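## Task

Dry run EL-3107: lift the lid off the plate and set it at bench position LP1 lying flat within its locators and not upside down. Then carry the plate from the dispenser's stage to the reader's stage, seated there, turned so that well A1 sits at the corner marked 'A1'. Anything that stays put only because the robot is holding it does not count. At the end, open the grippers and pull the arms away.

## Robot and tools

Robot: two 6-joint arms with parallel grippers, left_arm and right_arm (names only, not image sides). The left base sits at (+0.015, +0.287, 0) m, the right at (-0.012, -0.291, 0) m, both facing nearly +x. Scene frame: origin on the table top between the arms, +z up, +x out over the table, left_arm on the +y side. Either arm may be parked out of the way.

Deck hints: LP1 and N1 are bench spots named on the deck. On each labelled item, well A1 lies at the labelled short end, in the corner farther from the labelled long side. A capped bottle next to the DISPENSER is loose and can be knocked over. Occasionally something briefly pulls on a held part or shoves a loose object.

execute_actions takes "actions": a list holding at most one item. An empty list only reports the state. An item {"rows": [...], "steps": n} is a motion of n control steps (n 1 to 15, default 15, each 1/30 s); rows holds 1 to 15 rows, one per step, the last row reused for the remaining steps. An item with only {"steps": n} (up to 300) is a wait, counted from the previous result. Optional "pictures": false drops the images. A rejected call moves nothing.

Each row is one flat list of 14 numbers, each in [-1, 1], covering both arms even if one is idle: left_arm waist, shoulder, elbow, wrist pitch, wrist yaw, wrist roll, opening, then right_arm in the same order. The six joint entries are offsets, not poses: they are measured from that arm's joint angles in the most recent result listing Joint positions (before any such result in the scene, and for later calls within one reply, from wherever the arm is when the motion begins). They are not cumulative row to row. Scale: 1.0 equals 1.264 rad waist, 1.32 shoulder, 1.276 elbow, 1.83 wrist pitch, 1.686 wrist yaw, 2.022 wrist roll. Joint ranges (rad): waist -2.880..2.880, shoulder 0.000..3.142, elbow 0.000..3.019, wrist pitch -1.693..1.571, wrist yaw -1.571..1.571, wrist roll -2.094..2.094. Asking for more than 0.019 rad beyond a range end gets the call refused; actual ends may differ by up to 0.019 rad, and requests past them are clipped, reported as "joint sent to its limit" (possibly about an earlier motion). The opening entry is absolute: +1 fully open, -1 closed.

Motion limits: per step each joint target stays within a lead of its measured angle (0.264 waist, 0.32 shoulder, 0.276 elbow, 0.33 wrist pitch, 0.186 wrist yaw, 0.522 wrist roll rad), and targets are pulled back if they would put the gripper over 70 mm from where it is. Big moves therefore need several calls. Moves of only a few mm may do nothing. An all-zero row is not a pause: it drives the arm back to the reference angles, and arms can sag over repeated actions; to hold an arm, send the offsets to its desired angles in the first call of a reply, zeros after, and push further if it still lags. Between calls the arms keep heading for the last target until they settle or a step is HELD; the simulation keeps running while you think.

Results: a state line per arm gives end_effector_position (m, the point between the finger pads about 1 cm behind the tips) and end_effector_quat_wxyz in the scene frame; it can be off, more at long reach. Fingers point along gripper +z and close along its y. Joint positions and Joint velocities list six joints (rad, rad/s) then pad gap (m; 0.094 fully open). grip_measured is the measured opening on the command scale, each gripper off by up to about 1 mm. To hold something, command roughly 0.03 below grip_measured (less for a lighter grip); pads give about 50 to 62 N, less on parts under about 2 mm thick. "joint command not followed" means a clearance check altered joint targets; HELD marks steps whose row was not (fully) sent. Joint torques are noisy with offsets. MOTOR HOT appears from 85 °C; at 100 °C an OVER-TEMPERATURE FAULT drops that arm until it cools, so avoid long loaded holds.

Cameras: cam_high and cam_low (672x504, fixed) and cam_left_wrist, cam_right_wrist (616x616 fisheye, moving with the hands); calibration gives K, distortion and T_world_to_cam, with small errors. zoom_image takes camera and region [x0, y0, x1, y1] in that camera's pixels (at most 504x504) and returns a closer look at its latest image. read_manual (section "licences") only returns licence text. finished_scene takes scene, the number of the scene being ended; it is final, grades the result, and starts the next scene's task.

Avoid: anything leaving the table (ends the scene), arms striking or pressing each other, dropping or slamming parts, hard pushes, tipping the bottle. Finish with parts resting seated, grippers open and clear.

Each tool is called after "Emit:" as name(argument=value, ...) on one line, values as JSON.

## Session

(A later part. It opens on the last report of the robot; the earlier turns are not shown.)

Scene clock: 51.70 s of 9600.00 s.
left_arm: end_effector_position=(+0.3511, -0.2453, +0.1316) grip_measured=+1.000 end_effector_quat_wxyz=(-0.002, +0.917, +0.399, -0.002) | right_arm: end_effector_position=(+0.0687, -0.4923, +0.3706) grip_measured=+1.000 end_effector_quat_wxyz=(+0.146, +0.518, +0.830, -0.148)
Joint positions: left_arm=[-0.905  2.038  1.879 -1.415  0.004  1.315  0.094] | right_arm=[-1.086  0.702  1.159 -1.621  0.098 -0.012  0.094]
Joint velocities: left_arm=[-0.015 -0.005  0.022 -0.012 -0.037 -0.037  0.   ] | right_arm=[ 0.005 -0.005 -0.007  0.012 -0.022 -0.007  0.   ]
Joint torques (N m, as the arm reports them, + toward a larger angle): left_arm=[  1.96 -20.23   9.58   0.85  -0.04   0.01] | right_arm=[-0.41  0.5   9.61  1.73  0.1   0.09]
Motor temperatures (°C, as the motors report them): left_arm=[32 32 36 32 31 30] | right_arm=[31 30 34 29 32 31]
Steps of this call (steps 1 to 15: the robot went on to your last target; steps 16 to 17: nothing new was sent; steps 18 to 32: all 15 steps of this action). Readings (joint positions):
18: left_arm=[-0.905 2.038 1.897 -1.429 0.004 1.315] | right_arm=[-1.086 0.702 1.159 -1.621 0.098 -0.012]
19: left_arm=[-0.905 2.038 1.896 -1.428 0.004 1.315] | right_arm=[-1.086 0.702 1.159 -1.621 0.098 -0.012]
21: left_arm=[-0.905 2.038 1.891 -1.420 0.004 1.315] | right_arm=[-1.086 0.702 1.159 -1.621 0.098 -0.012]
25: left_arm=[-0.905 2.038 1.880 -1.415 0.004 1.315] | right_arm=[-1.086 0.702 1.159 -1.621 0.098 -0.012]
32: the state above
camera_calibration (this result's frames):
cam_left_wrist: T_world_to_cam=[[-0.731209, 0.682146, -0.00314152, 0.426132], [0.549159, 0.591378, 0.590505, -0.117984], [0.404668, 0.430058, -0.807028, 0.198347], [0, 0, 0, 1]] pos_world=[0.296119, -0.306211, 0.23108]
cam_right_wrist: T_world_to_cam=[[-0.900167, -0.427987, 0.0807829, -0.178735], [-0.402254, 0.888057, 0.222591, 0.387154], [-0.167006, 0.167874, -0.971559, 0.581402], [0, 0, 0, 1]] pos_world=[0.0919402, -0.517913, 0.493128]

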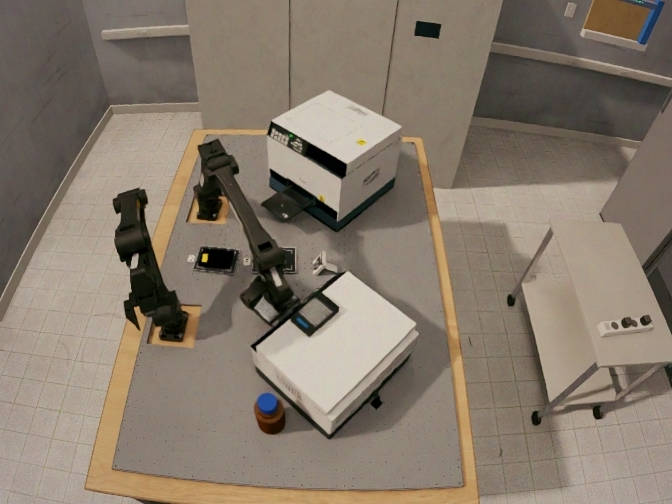

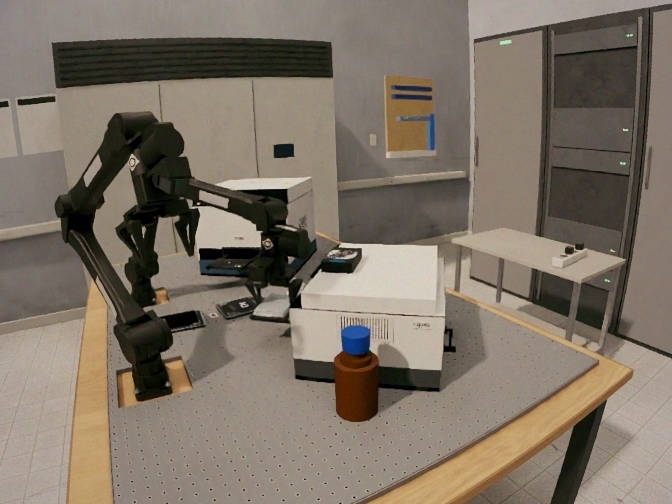

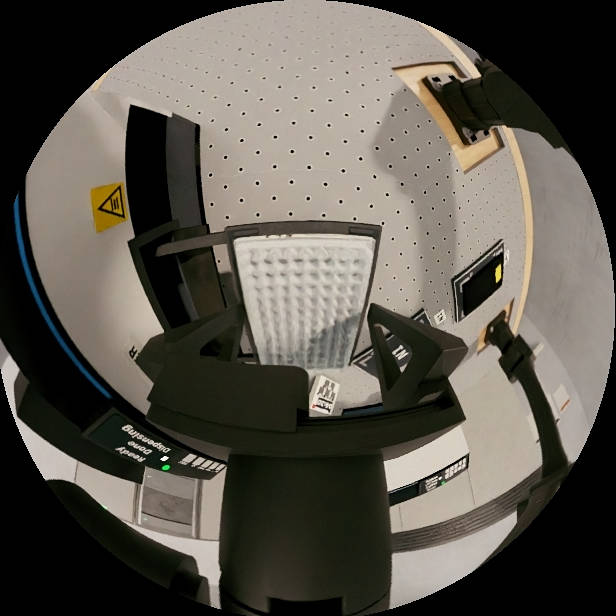

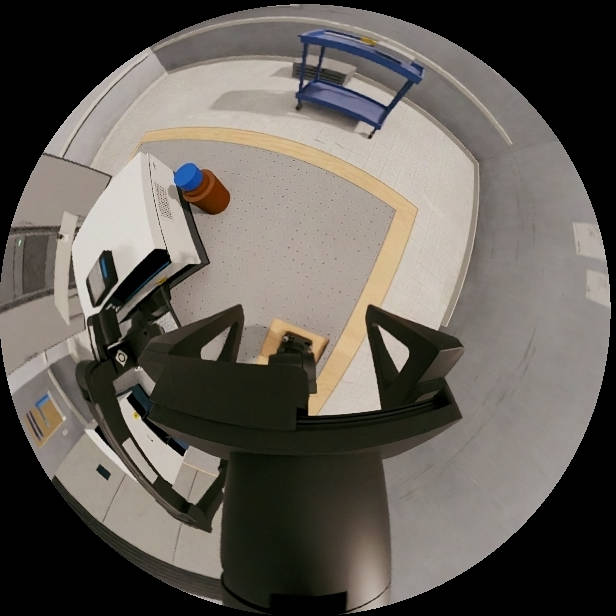

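Emit:
execute_actions(actions=[{"rows":[[0,0,0,0.008,0,0,0.9,0,0,0,0,0,0,1],[0,0,0,0.008,0,0,0.85,0,0,0,0,0,0,1],[0,0,0,0.008,0,0,0.8,0,0,0,0,0,0,1],[0,0,0,0.008,0,0,0.76,0,0,0,0,0,0,1],[0,0,0,0.008,0,0,0.73,0,0,0,0,0,0,1],[0,0,0,0.008,0,0,0.7,0,0,0,0,0,0,1],[0,0,0,0.008,0,0,0.68,0,0,0,0,0,0,1]]}])

Emit:
zoom_image(camera="cam_left_wrist", region=[190,190,420,390])

Scene clock: 53.00 s of 9600.00 s.
left_arm: end_effector_position=(+0.3518, -0.2463, +0.1316) grip_measured=+0.723 end_effector_quat_wxyz=(+0.001, +0.917, +0.399, -0.001) | right_arm: end_effector_position=(+0.0687, -0.4923, +0.3706) grip_measured=+1.000 end_effector_quat_wxyz=(+0.146, +0.518, +0.830, -0.148)
Joint positions: left_arm=[-0.905  2.038  1.879 -1.41   0.003  1.315  0.081] | right_arm=[-1.086  0.702  1.159 -1.621  0.098 -0.012  0.094]
Joint velocities: left_arm=[ 0.005 -0.015  0.007  0.022 -0.007  0.022 -0.   ] | right_arm=[ 0.005 -0.005 -0.017 -0.007 -0.022 -0.022  0.   ]
Joint torques (N m, as the arm reports them, + toward a larger angle): left_arm=[  1.89 -19.93   9.32   0.38  -0.03   0.05] | right_arm=[-0.42  0.52  9.62  1.74  0.1   0.09]
Motor temperatures (°C, as the motors report them): left_arm=[32 32 36 32 31 30] | right_arm=[31 30 34 29 32 31]
Steps of this call (steps 1 to 15: the robot went on to your last target; steps 16 to 24: nothing new was sent; steps 25 to 39: all 15 steps of this action). Readings (joint positions):
25: left_arm=[-0.905 2.038 1.879 -1.415 0.004 1.315] | right_arm=[-1.086 0.702 1.159 -1.621 0.098 -0.012]
26: left_arm=[-0.905 2.038 1.879 -1.415 0.004 1.315] | right_arm=[-1.086 0.702 1.159 -1.621 0.098 -0.012]
28: left_arm=[-0.905 2.038 1.879 -1.411 0.003 1.315] | right_arm=[-1.086 0.702 1.159 -1.621 0.098 -0.012]
32: left_arm=[-0.905 2.038 1.879 -1.410 0.003 1.315] | right_arm=[-1.086 0.702 1.159 -1.621 0.098 -0.012]
39: the state above
camera_calibration (this result's frames):
cam_left_wrist: T_world_to_cam=[[-0.731191, 0.682121, -0.00840582, 0.428099], [0.547281, 0.593918, 0.589699, -0.116372], [0.407238, 0.426582, -0.80758, 0.196811], [0, 0, 0, 1]] pos_world=[0.296561, -0.306856, 0.231164]
cam_right_wrist: T_world_to_cam=[[-0.900167, -0.427987, 0.0807829, -0.178735], [-0.402254, 0.888057, 0.222591, 0.387154], [-0.167006, 0.167874, -0.971559, 0.581402], [0, 0, 0, 1]] pos_world=[0.0919402, -0.517913, 0.493128]

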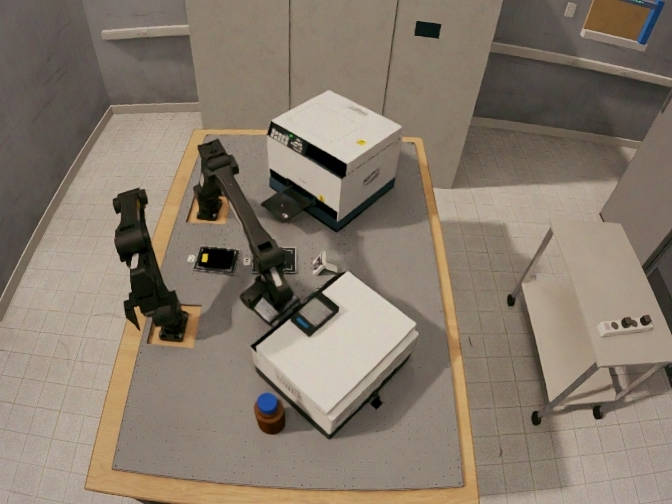

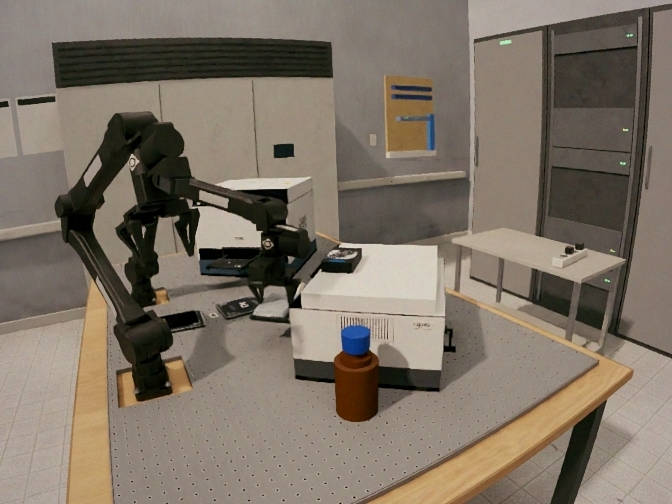

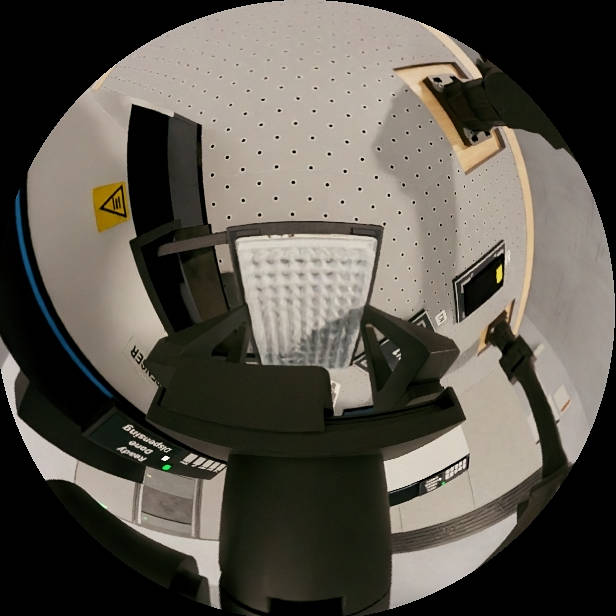

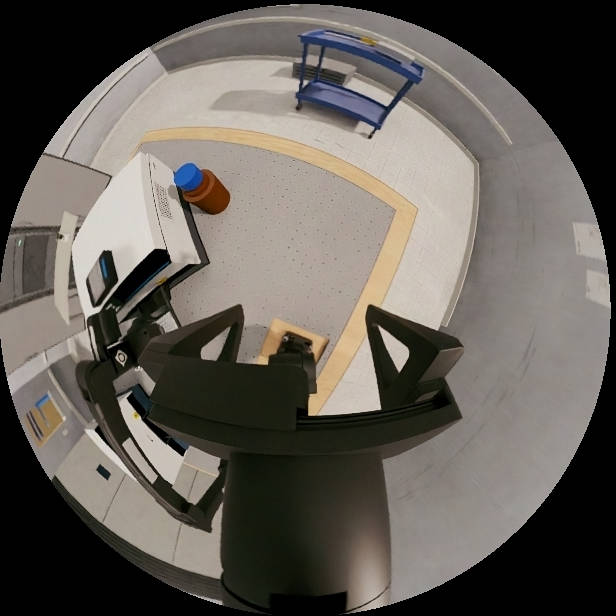

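Region (190, 190, 420, 390) of cam_left_wrist's 616x616 image, scaled by 2.191, with more detail than that image has; it fills the top 438 rows of this view, and the rest is white.

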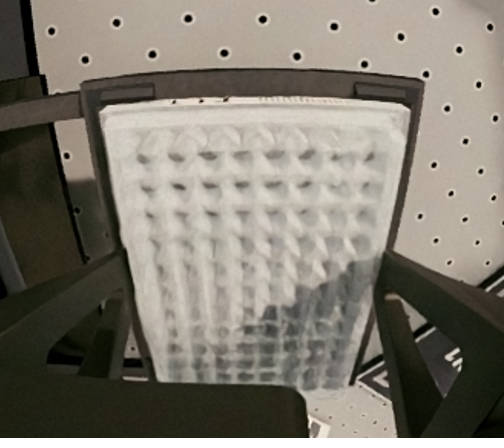

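Emit:
execute_actions(actions=[{"rows":[[0,-0.004,0.03,-0.006,0,0,0.69,0,0,0,0,0,0,1],[0,-0.006,0.04,-0.012,0,0,0.69,0,0,0,0,0,0,1],[0,-0.008,0.05,-0.02,0,0,0.69,0,0,0,0,0,0,1],[0,-0.01,0.06,-0.028,0,0,0.69,0,0,0,0,0,0,1],[0,-0.012,0.07,-0.036,0,0,0.69,0,0,0,0,0,0,1],[0,-0.014,0.08,-0.044,0,0,0.69,0,0,0,0,0,0,1],[0,-0.016,0.09,-0.052,0,0,0.69,0,0,0,0,0,0,1],[0,-0.018,0.105,-0.06,0,0,0.69,0,0,0,0,0,0,1]]}], pictures=false)

Emit:
execute_actions(actions=[{"rows":[[0,-0.025,-0.005,0,0,0,0.69,0,0,0,0,0,0,1],[0,-0.045,-0.02,0,0,0,0.69,0,0,0,0,0,0,1],[0,-0.065,-0.04,0,0,0,0.69,0,0,0,0,0,0,1],[0,-0.085,-0.065,0,0,0,0.69,0,0,0,0,0,0,1],[0,-0.105,-0.09,0,0,0,0.69,0,0,0,0,0,0,1],[0,-0.125,-0.115,0.005,0,0,0.69,0,0,0,0,0,0,1],[0,-0.145,-0.14,0.01,0,0,0.69,0,0,0,0,0,0,1],[0,-0.165,-0.165,0.01,0,0,0.69,0,0,0,0,0,0,1],[0,-0.185,-0.19,0.015,0,0,0.69,0,0,0,0,0,0,1],[0,-0.205,-0.215,0.02,0,0,0.69,0,0,0,0,0,0,1],[0,-0.225,-0.24,0.02,0,0,0.69,0,0,0,0,0,0,1],[0,-0.245,-0.265,0.025,0,0,0.69,0,0,0,0,0,0,1],[0,-0.265,-0.29,0.025,0,0,0.69,0,0,0,0,0,0,1],[0,-0.285,-0.315,0.03,0,0,0.69,0,0,0,0,0,0,1]]}], pictures=false)

Emit:
execute_actions(actions=[{"rows":[[0.01,-0.03,-0.02,0,0,-0.01,0.69,0,0,0,0,0,0,1],[0.02,-0.05,-0.045,0.005,0,-0.02,0.69,0,0,0,0,0,0,1],[0.035,-0.07,-0.07,0.01,0,-0.03,0.69,0,0,0,0,0,0,1],[0.05,-0.09,-0.095,0.015,0,-0.04,0.69,0,0,0,0,0,0,1],[0.07,-0.11,-0.12,0.02,0,-0.055,0.69,0,0,0,0,0,0,1],[0.09,-0.13,-0.145,0.025,0,-0.07,0.69,0,0,0,0,0,0,1],[0.11,-0.15,-0.17,0.03,0,-0.085,0.69,0,0,0,0,0,0,1],[0.13,-0.17,-0.2,0.035,0,-0.1,0.69,0,0,0,0,0,0,1],[0.155,-0.19,-0.23,0.04,0,-0.115,0.69,0,0,0,0,0,0,1],[0.18,-0.21,-0.26,0.045,0,-0.13,0.69,0,0,0,0,0,0,1],[0.205,-0.23,-0.29,0.05,0,-0.145,0.69,0,0,0,0,0,0,1],[0.23,-0.25,-0.32,0.055,0,-0.16,0.69,0,0,0,0,0,0,1],[0.26,-0.27,-0.34,0.055,0,-0.18,0.69,0,0,0,0,0,0,1]]}], pictures=false)

Emit:
execute_actions(actions=[{"steps":15}])

Scene clock: 57.53 s of 9600.00 s.
left_arm: end_effector_position=(+0.3532, -0.2485, +0.1688) grip_measured=+0.723 end_effector_quat_wxyz=(+0.001, +0.917, +0.399, -0.001) | right_arm: end_effector_position=(+0.0687, -0.4923, +0.3706) grip_measured=+1.000 end_effector_quat_wxyz=(+0.146, +0.518, +0.830, -0.148)
Joint positions: left_arm=[-0.905  2.033  1.968 -1.504  0.003  1.315  0.081] | right_arm=[-1.086  0.702  1.159 -1.621  0.098 -0.012  0.094]
Joint velocities: left_arm=[-0.015 -0.005 -0.002 -0.046  0.022 -0.007  0.   ] | right_arm=[-0.005 -0.005 -0.002 -0.007 -0.139 -0.007  0.   ]
Joint torques (N m, as the arm reports them, + toward a larger angle): left_arm=[  1.77 -21.77  13.42  -0.29  -0.09   0.05] | right_arm=[-0.38  0.52  9.6   1.74  0.1   0.09]
Motor temperatures (°C, as the motors report them): left_arm=[32 32 36 32 31 30] | right_arm=[31 30 34 29 32 31]
Steps of this call (steps 1 to 15: the robot went on to your last target; steps 16 to 90: nothing new was sent; then 1.03 s passed at rest; steps 91 to 105: all 15 steps of this action). Readings (joint positions):
91: left_arm=[-0.905 2.038 1.879 -1.410 0.003 1.315] | right_arm=[-1.086 0.702 1.159 -1.621 0.098 -0.012]
92: left_arm=[-0.905 2.038 1.879 -1.411 0.003 1.315] | right_arm=[-1.086 0.702 1.159 -1.621 0.098 -0.012]
94: left_arm=[-0.905 2.038 1.885 -1.419 0.003 1.315] | right_arm=[-1.086 0.702 1.159 -1.621 0.098 -0.012]
98: left_arm=[-0.905 2.038 1.922 -1.477 0.003 1.315] | right_arm=[-1.086 0.702 1.159 -1.621 0.098 -0.012]
105: the state above

Scene clock: 58.03 s of 9600.00 s.
left_arm: end_effector_position=(+0.2913, -0.1510, +0.2101) grip_measured=+0.723 end_effector_quat_wxyz=(-0.004, +0.917, +0.399, -0.002) | right_arm: end_effector_position=(+0.0687, -0.4923, +0.3706) grip_measured=+1.000 end_effector_quat_wxyz=(+0.146, +0.518, +0.830, -0.148)
Joint positions: left_arm=[-0.905  1.705  1.598 -1.472  0.003  1.315  0.081] | right_arm=[-1.086  0.702  1.159 -1.621  0.098 -0.012  0.094]
Joint velocities: left_arm=[-0.015 -0.874 -0.652 -0.007 -0.007 -0.037  0.   ] | right_arm=[-0.024 -0.005  0.012 -0.002  0.022 -0.007  0.   ]
Joint torques (N m, as the arm reports them, + toward a larger angle): left_arm=[  1.38 -15.13  10.36   0.98  -0.04   0.06] | right_arm=[-0.4   0.52  9.61  1.73  0.1   0.09]
Motor temperatures (°C, as the motors report them): left_arm=[32 32 36 32 31 30] | right_arm=[31 30 34 29 32 31]
Steps of this call (steps 1 to 15: all 15 steps of this action). Readings (joint positions):
1: left_arm=[-0.905 2.032 1.968 -1.504 0.003 1.315] | right_arm=[-1.086 0.702 1.159 -1.621 0.098 -0.012]
2: left_arm=[-0.905 2.031 1.965 -1.504 0.003 1.315] | right_arm=[-1.086 0.702 1.159 -1.621 0.098 -0.012]
4: left_arm=[-0.905 2.014 1.933 -1.504 0.003 1.315] | right_arm=[-1.086 0.702 1.159 -1.621 0.098 -0.012]
8: left_arm=[-0.905 1.926 1.807 -1.501 0.003 1.315] | right_arm=[-1.086 0.702 1.159 -1.621 0.098 -0.012]
15: the state above

Scene clock: 58.53 s of 9600.00 s.
left_arm: end_effector_position=(+0.3118, +0.0444, +0.1867) grip_measured=+0.723 end_effector_quat_wxyz=(-0.019, +0.759, +0.651, -0.004) | right_arm: end_effector_position=(+0.0687, -0.4923, +0.3706) grip_measured=+1.000 end_effector_quat_wxyz=(+0.146, +0.518, +0.830, -0.148)
Joint positions: left_arm=[-0.583  1.389  1.17  -1.391  0.     1.041  0.081] | right_arm=[-1.086  0.702  1.159 -1.621  0.098 -0.012  0.094]
Joint velocities: left_arm=[ 0.845 -0.503 -0.481 -0.002 -0.051 -0.623 -0.   ] | right_arm=[-0.015  0.005 -0.002 -0.007  0.051 -0.007  0.   ]
Joint torques (N m, as the arm reports them, + toward a larger angle): left_arm=[ -1.74 -11.43  11.52   1.04   0.15  -0.02] | right_arm=[-0.41  0.55  9.61  1.73  0.1   0.09]
Motor temperatures (°C, as the motors report them): left_arm=[32 32 36 32 31 30] | right_arm=[31 30 34 29 32 31]
Steps of this call (steps 1 to 15: all 15 steps of this action). Readings (joint positions):
1: left_arm=[-0.905 1.680 1.583 -1.472 0.003 1.313] | right_arm=[-1.086 0.702 1.159 -1.621 0.098 -0.012]
2: left_arm=[-0.905 1.661 1.574 -1.472 0.003 1.309] | right_arm=[-1.086 0.702 1.159 -1.621 0.098 -0.012]
4: left_arm=[-0.899 1.626 1.543 -1.465 0.004 1.291] | right_arm=[-1.086 0.702 1.159 -1.621 0.098 -0.012]
8: left_arm=[-0.836 1.544 1.414 -1.437 0.005 1.219] | right_arm=[-1.086 0.702 1.159 -1.621 0.098 -0.012]
15: the state above

Scene clock: 59.03 s of 9600.00 s.
left_arm: end_effector_position=(+0.3121, +0.0530, +0.1932) grip_measured=+0.723 end_effector_quat_wxyz=(-0.008, +0.727, +0.687, -0.002) | right_arm: end_effector_position=(+0.0687, -0.4923, +0.3706) grip_measured=+1.000 end_effector_quat_wxyz=(+0.146, +0.518, +0.830, -0.148)
Joint positions: left_arm=[-0.564  1.356  1.156 -1.386  0.001  0.962  0.081] | right_arm=[-1.086  0.702  1.159 -1.621  0.098 -0.012  0.094]
Joint velocities: left_arm=[-0.005  0.005 -0.007  0.012  0.007 -0.066  0.   ] | right_arm=[-0.005  0.005  0.002 -0.012 -0.081 -0.11   0.   ]
Joint torques (N m, as the arm reports them, + toward a larger angle): left_arm=[  1.34 -11.39  10.14   0.63  -0.01  -0.1 ] | right_arm=[-0.42  0.5   9.61  1.74  0.1   0.09]
Motor temperatures (°C, as the motors report them): left_arm=[32 32 36 32 31 30] | right_arm=[31 30 34 29 32 31]
Steps of this call (steps 1 to 15: the robot went on to your last target). Readings (joint positions):
1: left_arm=[-0.560 1.376 1.159 -1.391 -0.001 1.024] | right_arm=[-1.086 0.702 1.159 -1.621 0.098 -0.012]
2: left_arm=[-0.549 1.367 1.156 -1.391 -0.001 1.011] | right_arm=[-1.086 0.702 1.159 -1.621 0.098 -0.012]
4: left_arm=[-0.549 1.358 1.156 -1.388 0.000 0.992] | right_arm=[-1.086 0.702 1.159 -1.621 0.098 -0.012]
8: left_arm=[-0.562 1.356 1.156 -1.386 0.001 0.973] | right_arm=[-1.086 0.702 1.159 -1.621 0.098 -0.012]
15: the state above
camera_calibration (this result's frames):
cam_left_wrist: T_world_to_cam=[[-0.998324, 0.0575394, 0.00616631, 0.309014], [0.0497642, 0.799235, 0.598955, -0.16617], [0.0295352, 0.598259, -0.800759, 0.242479], [0, 0, 0, 1]] pos_world=[0.309604, -0.0300369, 0.291791]
cam_right_wrist: T_world_to_cam=[[-0.900167, -0.427987, 0.0807829, -0.178735], [-0.402254, 0.888057, 0.222591, 0.387154], [-0.167006, 0.167874, -0.971559, 0.581402], [0, 0, 0, 1]] pos_world=[0.0919402, -0.517913, 0.493128]

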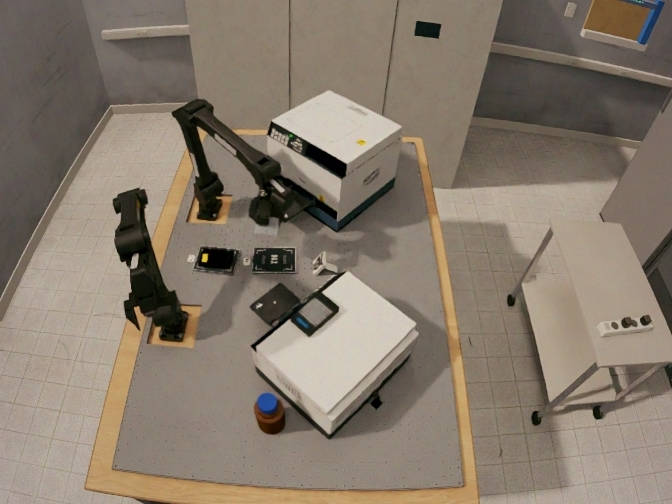

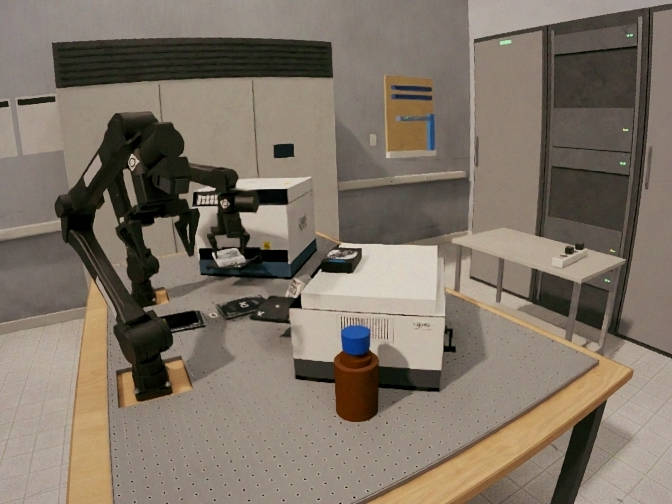

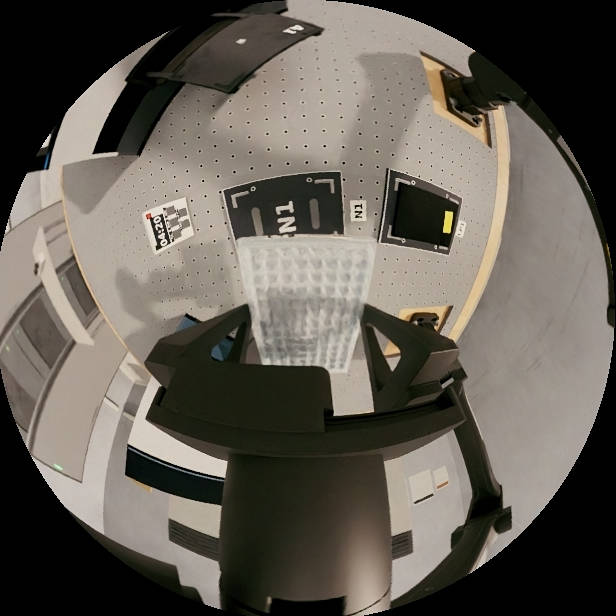

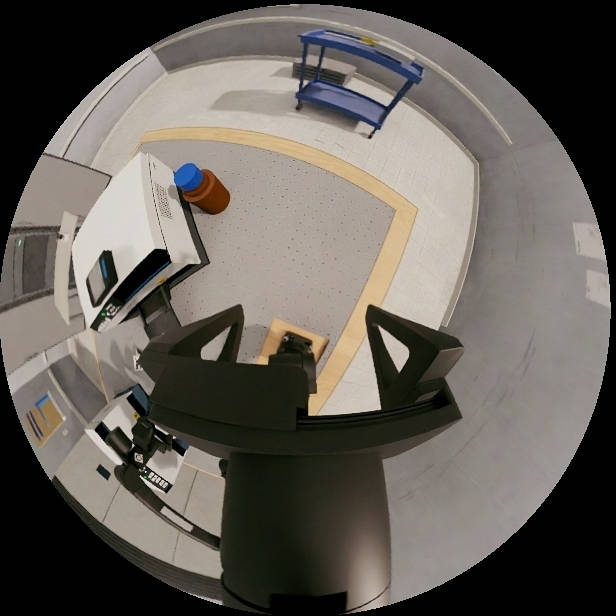

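Emit:
execute_actions(actions=[{"rows":[[0.01,-0.02,-0.01,0.005,0,-0.02,0.69,0,0,0,0,0,0,1],[0.025,-0.035,-0.025,0.01,0,-0.04,0.69,0,0,0,0,0,0,1],[0.045,-0.05,-0.04,0.012,0,-0.06,0.69,0,0,0,0,0,0,1],[0.07,-0.065,-0.055,0.012,0,-0.08,0.69,0,0,0,0,0,0,1],[0.095,-0.08,-0.07,0.012,0,-0.1,0.69,0,0,0,0,0,0,1],[0.12,-0.088,-0.082,0.012,0,-0.12,0.69,0,0,0,0,0,0,1],[0.15,-0.088,-0.082,0.012,0,-0.14,0.69,0,0,0,0,0,0,1],[0.18,-0.088,-0.082,0.012,0,-0.16,0.69,0,0,0,0,0,0,1],[0.21,-0.088,-0.082,0.012,0,-0.18,0.69,0,0,0,0,0,0,1],[0.24,-0.088,-0.082,0.012,0,-0.19,0.69,0,0,0,0,0,0,1],[0.27,-0.088,-0.082,0.012,0,-0.19,0.69,0,0,0,0,0,0,1],[0.295,-0.088,-0.082,0.012,0,-0.19,0.69,0,0,0,0,0,0,1],[0.32,-0.088,-0.082,0.012,0,-0.19,0.69,0,0,0,0,0,0,1],[0.34,-0.088,-0.082,0.012,0,-0.19,0.69,0,0,0,0,0,0,1],[0.352,-0.088,-0.082,0.012,0,-0.19,0.69,0,0,0,0,0,0,1]]}], pictures=false)

Emit:
execute_actions(actions=[{"steps":18}])

Scene clock: 61.63 s of 9600.00 s.
left_arm: end_effector_position=(+0.3434, +0.1998, +0.1891) grip_measured=+0.723 end_effector_quat_wxyz=(-0.002, +0.429, +0.903, -0.001) | right_arm: end_effector_position=(+0.0687, -0.4923, +0.3706) grip_measured=+1.000 end_effector_quat_wxyz=(+0.146, +0.518, +0.830, -0.148)
Joint positions: left_arm=[-0.157  1.25   1.049 -1.375  0.001  0.631  0.081] | right_arm=[-1.086  0.702  1.159 -1.621  0.098 -0.012  0.094]
Joint velocities: left_arm=[ 0.874 -0.015 -0.007  0.002 -0.037 -0.344  0.   ] | right_arm=[-0.005 -0.024 -0.012 -0.007  0.022  0.037  0.   ]
Joint torques (N m, as the arm reports them, + toward a larger angle): left_arm=[-0.12 -9.49  9.82  0.55 -0.03 -0.01] | right_arm=[-0.4   0.52  9.61  1.75  0.1   0.09]
Motor temperatures (°C, as the motors report them): left_arm=[32 32 36 32 31 30] | right_arm=[31 30 34 29 32 31]
Steps of this call (steps 1 to 15: the robot went on to your last target; steps 16 to 63: nothing new was sent; steps 64 to 78: all 15 steps of this action). Readings (joint positions):
64: left_arm=[-0.564 1.356 1.155 -1.386 0.001 0.956] | right_arm=[-1.086 0.702 1.159 -1.621 0.098 -0.012]
65: left_arm=[-0.564 1.354 1.152 -1.385 0.001 0.945] | right_arm=[-1.086 0.702 1.159 -1.621 0.098 -0.012]
67: left_arm=[-0.551 1.338 1.127 -1.377 0.002 0.908] | right_arm=[-1.086 0.702 1.159 -1.621 0.098 -0.012]
71: left_arm=[-0.443 1.274 1.056 -1.375 0.003 0.792] | right_arm=[-1.086 0.702 1.159 -1.621 0.098 -0.012]
78: the state above

Scene clock: 62.23 s of 9600.00 s.
left_arm: end_effector_position=(+0.3473, +0.2161, +0.1891) grip_measured=+0.723 end_effector_quat_wxyz=(-0.003, +0.388, +0.922, -0.001) | right_arm: end_effector_position=(+0.0687, -0.4923, +0.3706) grip_measured=+1.000 end_effector_quat_wxyz=(+0.146, +0.518, +0.830, -0.148)
Joint positions: left_arm=[-0.108  1.25   1.049 -1.375  0.     0.588  0.081] | right_arm=[-1.086  0.702  1.159 -1.621  0.098 -0.012  0.094]
Joint velocities: left_arm=[ 0.005 -0.015 -0.007  0.002  0.037  0.022  0.   ] | right_arm=[-0.005 -0.005  0.012 -0.002 -0.037 -0.007  0.   ]
Joint torques (N m, as the arm reports them, + toward a larger angle): left_arm=[ 0.68 -9.24  9.72  0.72 -0.06 -0.01] | right_arm=[-0.4   0.53  9.61  1.74  0.1   0.09]
Motor temperatures (°C, as the motors report them): left_arm=[32 32 36 32 31 30] | right_arm=[31 30 34 29 32 31]
Steps of this call (steps 1 to 18: the robot went on to your last target). Readings (joint positions):
1: left_arm=[-0.132 1.250 1.049 -1.375 0.000 0.622] | right_arm=[-1.086 0.702 1.159 -1.621 0.098 -0.012]
2: left_arm=[-0.115 1.250 1.049 -1.375 -0.001 0.614] | right_arm=[-1.086 0.702 1.159 -1.621 0.098 -0.012]
4: left_arm=[-0.107 1.250 1.049 -1.375 -0.001 0.604] | right_arm=[-1.086 0.702 1.159 -1.621 0.098 -0.012]
8: left_arm=[-0.108 1.250 1.049 -1.375 0.000 0.594] | right_arm=[-1.086 0.702 1.159 -1.621 0.098 -0.012]
18: the state above
camera_calibration (this result's frames):
cam_left_wrist: T_world_to_cam=[[-0.715636, -0.698458, -0.00461303, 0.402045], [-0.562856, 0.572763, 0.595933, -0.0335093], [-0.413592, 0.429067, -0.803021, 0.331457], [0, 0, 0, 1]] pos_world=[0.405945, 0.157787, 0.287991]
cam_right_wrist: T_world_to_cam=[[-0.900167, -0.427987, 0.0807829, -0.178735], [-0.402254, 0.888057, 0.222591, 0.387154], [-0.167006, 0.167874, -0.971559, 0.581402], [0, 0, 0, 1]] pos_world=[0.0919402, -0.517913, 0.493128]

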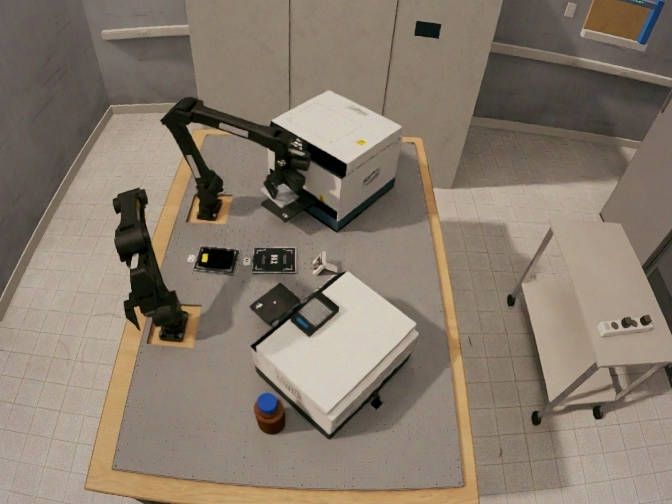

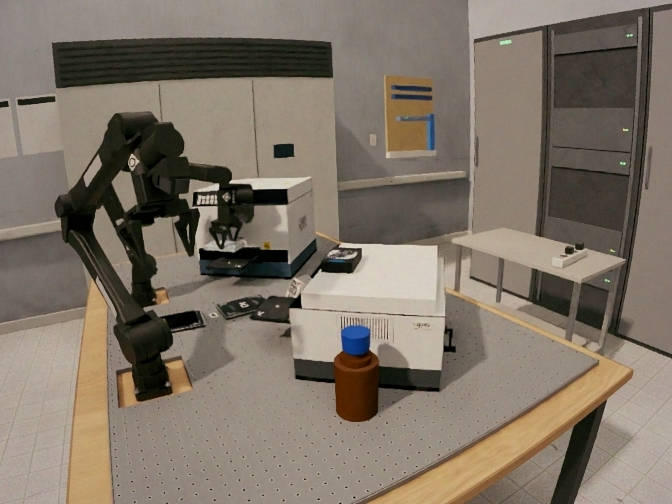

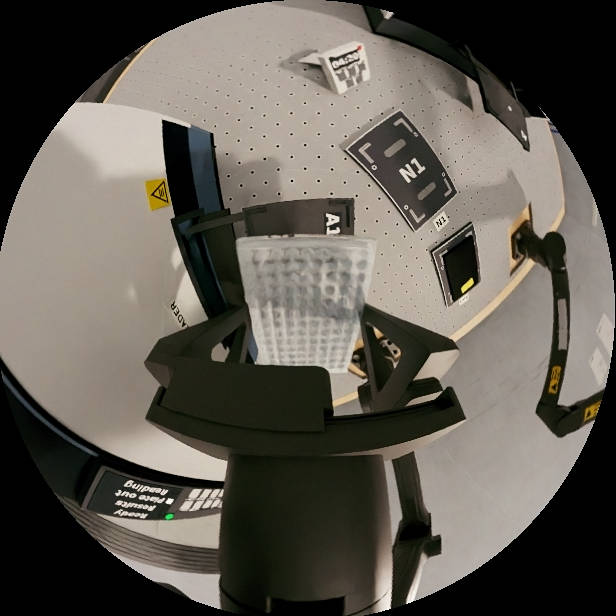

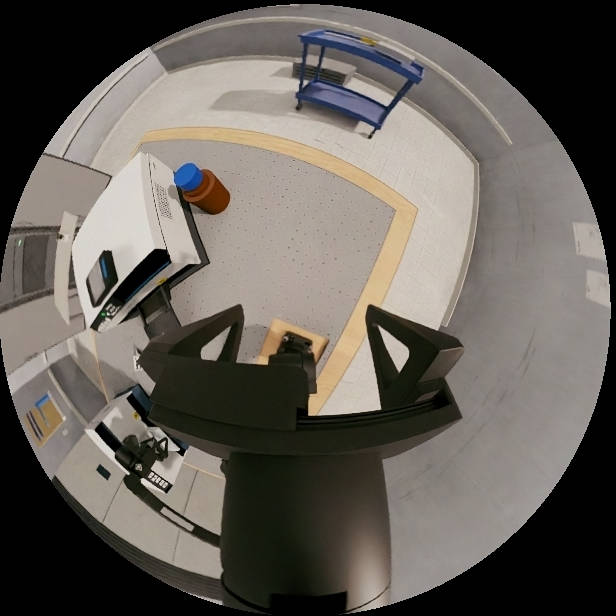

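Emit:
execute_actions(actions=[{"rows":[[-0.008,0.012,0,0.01,0,-0.01,0.69,0,0,0,0,0,0,1],[-0.012,0.02,0,0.018,0,-0.02,0.69,0,0,0,0,0,0,1],[-0.017,0.028,-0.005,0.026,0,-0.028,0.69,0,0,0,0,0,0,1],[-0.017,0.035,-0.01,0.034,0,-0.028,0.69,0,0,0,0,0,0,1],[-0.017,0.042,-0.016,0.042,0,-0.028,0.69,0,0,0,0,0,0,1],[-0.017,0.046,-0.021,0.05,0,-0.028,0.69,0,0,0,0,0,0,1],[-0.017,0.05,-0.026,0.057,0,-0.028,0.69,0,0,0,0,0,0,1]]}])

Emit:
zoom_image(camera="cam_left_wrist", region=[190,190,420,390])

Scene clock: 64.47 s of 9600.00 s.
left_arm: end_effector_position=(+0.3587, +0.2115, +0.1564) grip_measured=+0.723 end_effector_quat_wxyz=(-0.006, +0.369, +0.929, -0.001) | right_arm: end_effector_position=(+0.0687, -0.4923, +0.3706) grip_measured=+1.000 end_effector_quat_wxyz=(+0.146, +0.518, +0.830, -0.148)
Joint positions: left_arm=[-0.114  1.31   1.013 -1.286  0.     0.543  0.081] | right_arm=[-1.086  0.702  1.159 -1.621  0.098 -0.012  0.094]
Joint velocities: left_arm=[ 0.005 -0.005 -0.017  0.012  0.037 -0.007 -0.   ] | right_arm=[-0.005 -0.005 -0.007  0.012  0.007  0.037  0.   ]
Joint torques (N m, as the arm reports them, + toward a larger angle): left_arm=[ 0.18 -8.4   9.49  0.82 -0.09 -0.08] | right_arm=[-0.4   0.52  9.62  1.74  0.1   0.09]
Motor temperatures (°C, as the motors report them): left_arm=[32 32 36 32 31 30] | right_arm=[31 30 34 29 32 31]
Steps of this call (steps 1 to 15: the robot went on to your last target; steps 16 to 52: nothing new was sent; steps 53 to 67: all 15 steps of this action). Readings (joint positions):
53: left_arm=[-0.108 1.250 1.049 -1.374 0.000 0.586] | right_arm=[-1.086 0.702 1.159 -1.621 0.098 -0.012]
54: left_arm=[-0.108 1.250 1.049 -1.372 0.000 0.582] | right_arm=[-1.086 0.702 1.159 -1.621 0.098 -0.012]
56: left_arm=[-0.108 1.255 1.048 -1.355 0.000 0.568] | right_arm=[-1.086 0.702 1.159 -1.621 0.098 -0.012]
60: left_arm=[-0.113 1.282 1.032 -1.300 0.000 0.552] | right_arm=[-1.086 0.702 1.159 -1.621 0.098 -0.012]
67: the state above
camera_calibration (this result's frames):
cam_left_wrist: T_world_to_cam=[[-0.687668, -0.726025, -0.00105597, 0.402094], [-0.580706, 0.549152, 0.601011, 0.00562976], [-0.435769, 0.413909, -0.79924, 0.322488], [0, 0, 0, 1]] pos_world=[0.420307, 0.155358, 0.254787]
cam_right_wrist: T_world_to_cam=[[-0.900167, -0.427987, 0.0807829, -0.178735], [-0.402254, 0.888057, 0.222591, 0.387154], [-0.167006, 0.167874, -0.971559, 0.581402], [0, 0, 0, 1]] pos_world=[0.0919402, -0.517913, 0.493128]

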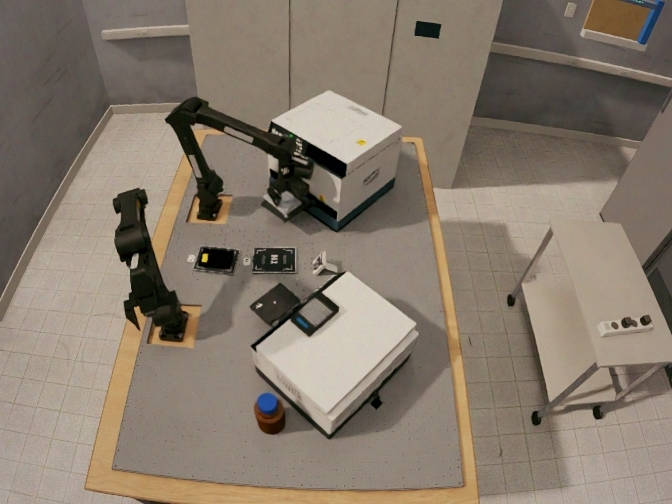

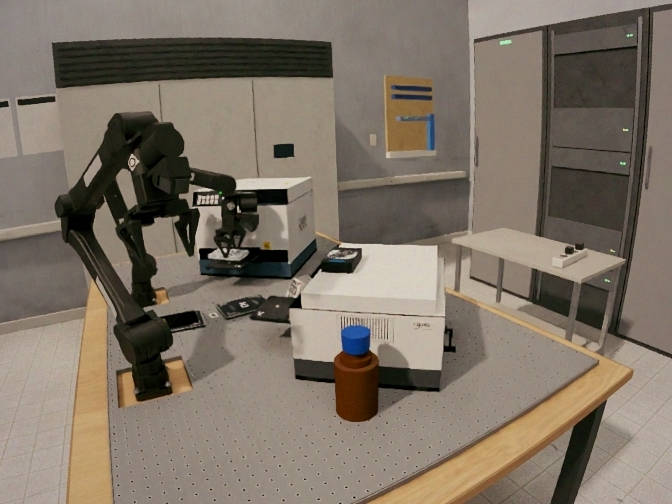

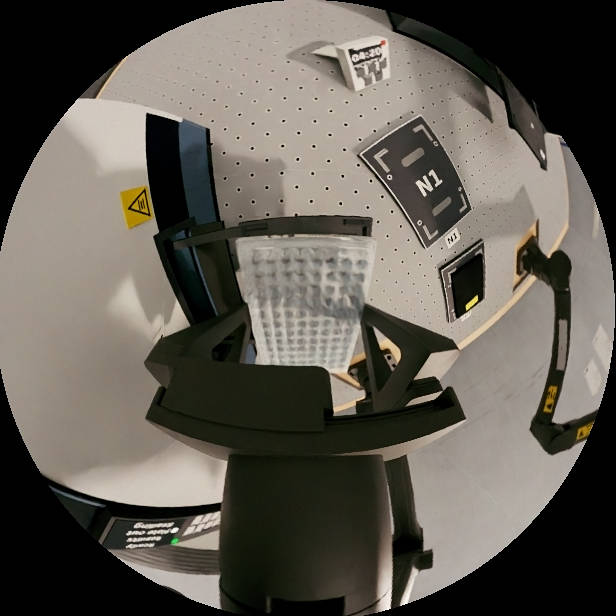

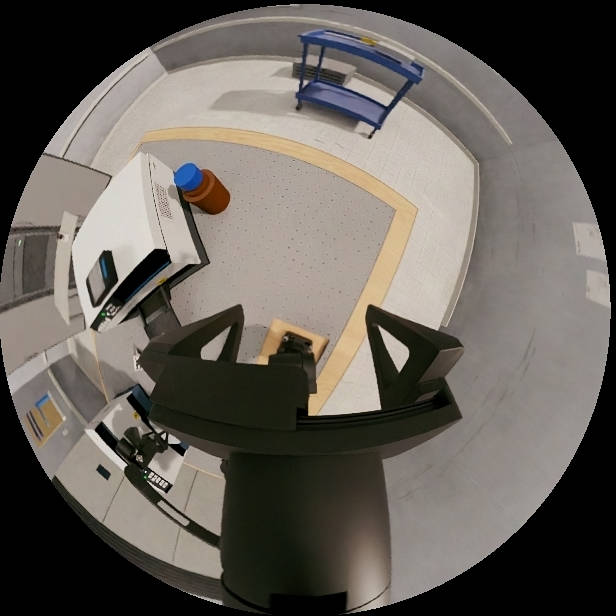

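Region (190, 190, 420, 390) of cam_left_wrist's 616x616 image, scaled by 2.191, with more detail than that image has; it fills the top 438 rows of this view, and the rest is white.

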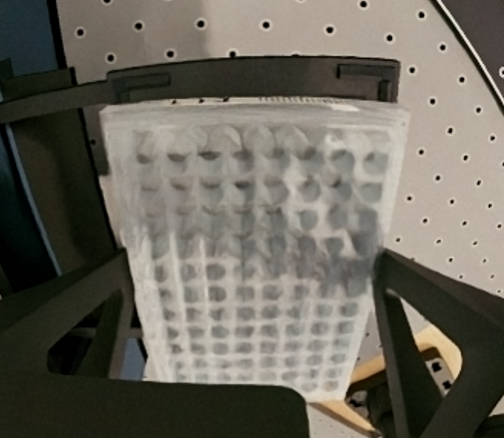

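Emit:
execute_actions(actions=[{"rows":[[-0.008,0,-0.004,0.008,0,-0.01,0.69,0,0,0,0,0,0,1],[-0.014,0.005,-0.008,0.014,0,-0.018,0.69,0,0,0,0,0,0,1],[-0.019,0.01,-0.013,0.02,0,-0.024,0.69,0,0,0,0,0,0,1],[-0.019,0.014,-0.017,0.025,0,-0.024,0.69,0,0,0,0,0,0,1],[-0.019,0.014,-0.021,0.03,0,-0.024,0.69,0,0,0,0,0,0,1]]}])

Emit:
zoom_image(camera="cam_left_wrist", region=[190,190,420,390])

Scene clock: 66.27 s of 9600.00 s.
left_arm: end_effector_position=(+0.3583, +0.2082, +0.1468) grip_measured=+0.723 end_effector_quat_wxyz=(+0.000, +0.356, +0.934, -0.000) | right_arm: end_effector_position=(+0.0687, -0.4923, +0.3706) grip_measured=+1.000 end_effector_quat_wxyz=(+0.146, +0.518, +0.830, -0.148)
Joint positions: left_arm=[-0.123  1.311  0.988 -1.248  0.     0.505  0.081] | right_arm=[-1.086  0.702  1.159 -1.621  0.098 -0.012  0.094]
Joint velocities: left_arm=[-0.015  0.015 -0.012  0.012 -0.007  0.022  0.001] | right_arm=[-0.015  0.005 -0.007  0.012 -0.051  0.007  0.   ]
Joint torques (N m, as the arm reports them, + toward a larger angle): left_arm=[ 0.3  -8.68  9.24  0.8  -0.12 -0.04] | right_arm=[-0.4   0.51  9.62  1.73  0.1   0.09]
Motor temperatures (°C, as the motors report them): left_arm=[32 32 36 32 31 30] | right_arm=[31 30 34 29 32 31]
Steps of this call (steps 1 to 15: the robot went on to your last target; steps 16 to 39: nothing new was sent; steps 40 to 54: all 15 steps of this action). Readings (joint positions):
40: left_arm=[-0.114 1.310 1.013 -1.286 0.000 0.539] | right_arm=[-1.086 0.702 1.159 -1.621 0.098 -0.012]
41: left_arm=[-0.114 1.310 1.012 -1.284 0.000 0.536] | right_arm=[-1.086 0.702 1.159 -1.621 0.098 -0.012]
43: left_arm=[-0.116 1.310 1.007 -1.272 0.000 0.525] | right_arm=[-1.086 0.702 1.159 -1.621 0.098 -0.012]
47: left_arm=[-0.122 1.310 0.990 -1.251 0.000 0.512] | right_arm=[-1.086 0.702 1.159 -1.621 0.098 -0.012]
54: the state above
camera_calibration (this result's frames):
cam_left_wrist: T_world_to_cam=[[-0.667132, -0.744901, -0.00756827, 0.396894], [-0.60315, 0.534162, 0.592352, 0.0254111], [-0.437201, 0.399742, -0.805644, 0.320443], [0, 0, 0, 1]] pos_world=[0.420205, 0.153979, 0.246114]
cam_right_wrist: T_world_to_cam=[[-0.900167, -0.427987, 0.0807829, -0.178735], [-0.402254, 0.888057, 0.222591, 0.387154], [-0.167006, 0.167874, -0.971559, 0.581402], [0, 0, 0, 1]] pos_world=[0.0919402, -0.517913, 0.493128]

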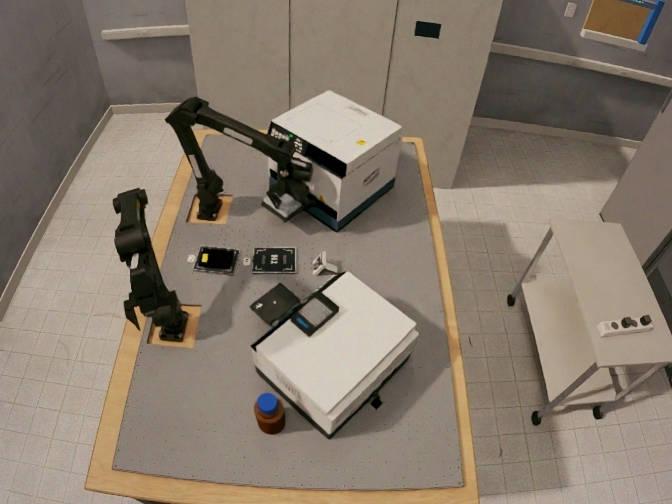

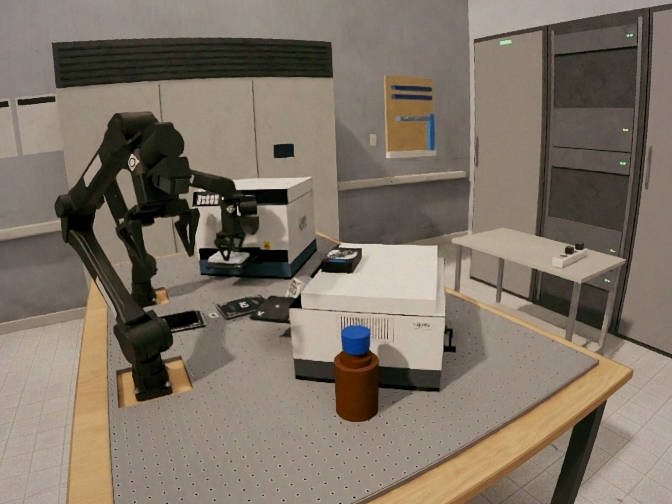

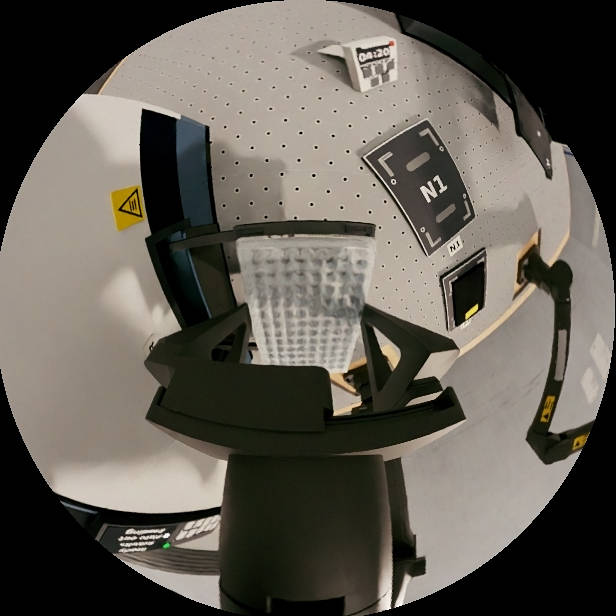

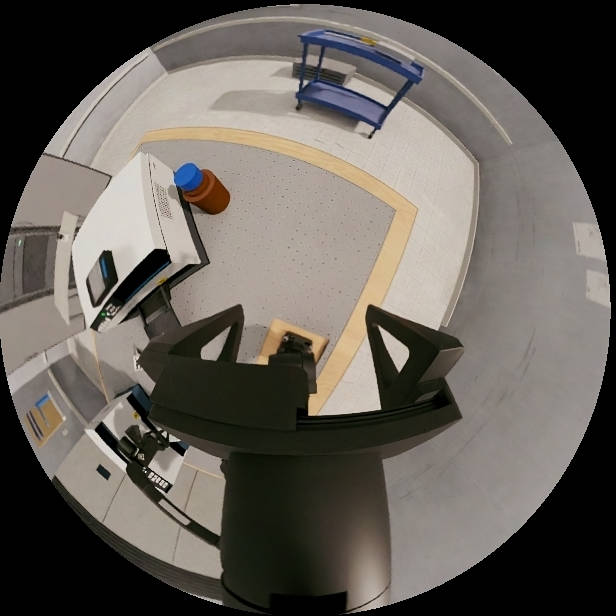

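Region (190, 190, 420, 390) of cam_left_wrist's 616x616 image, scaled by 2.191, with more detail than that image has; it fills the top 438 rows of this view, and the rest is white.

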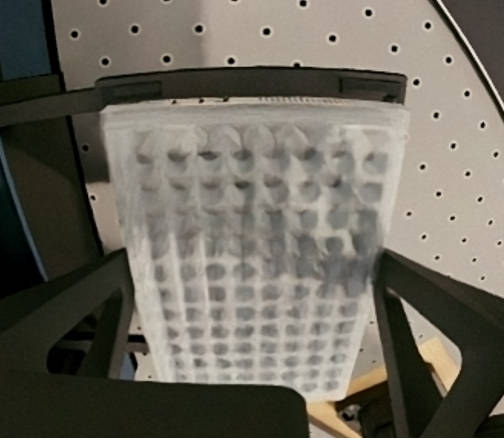

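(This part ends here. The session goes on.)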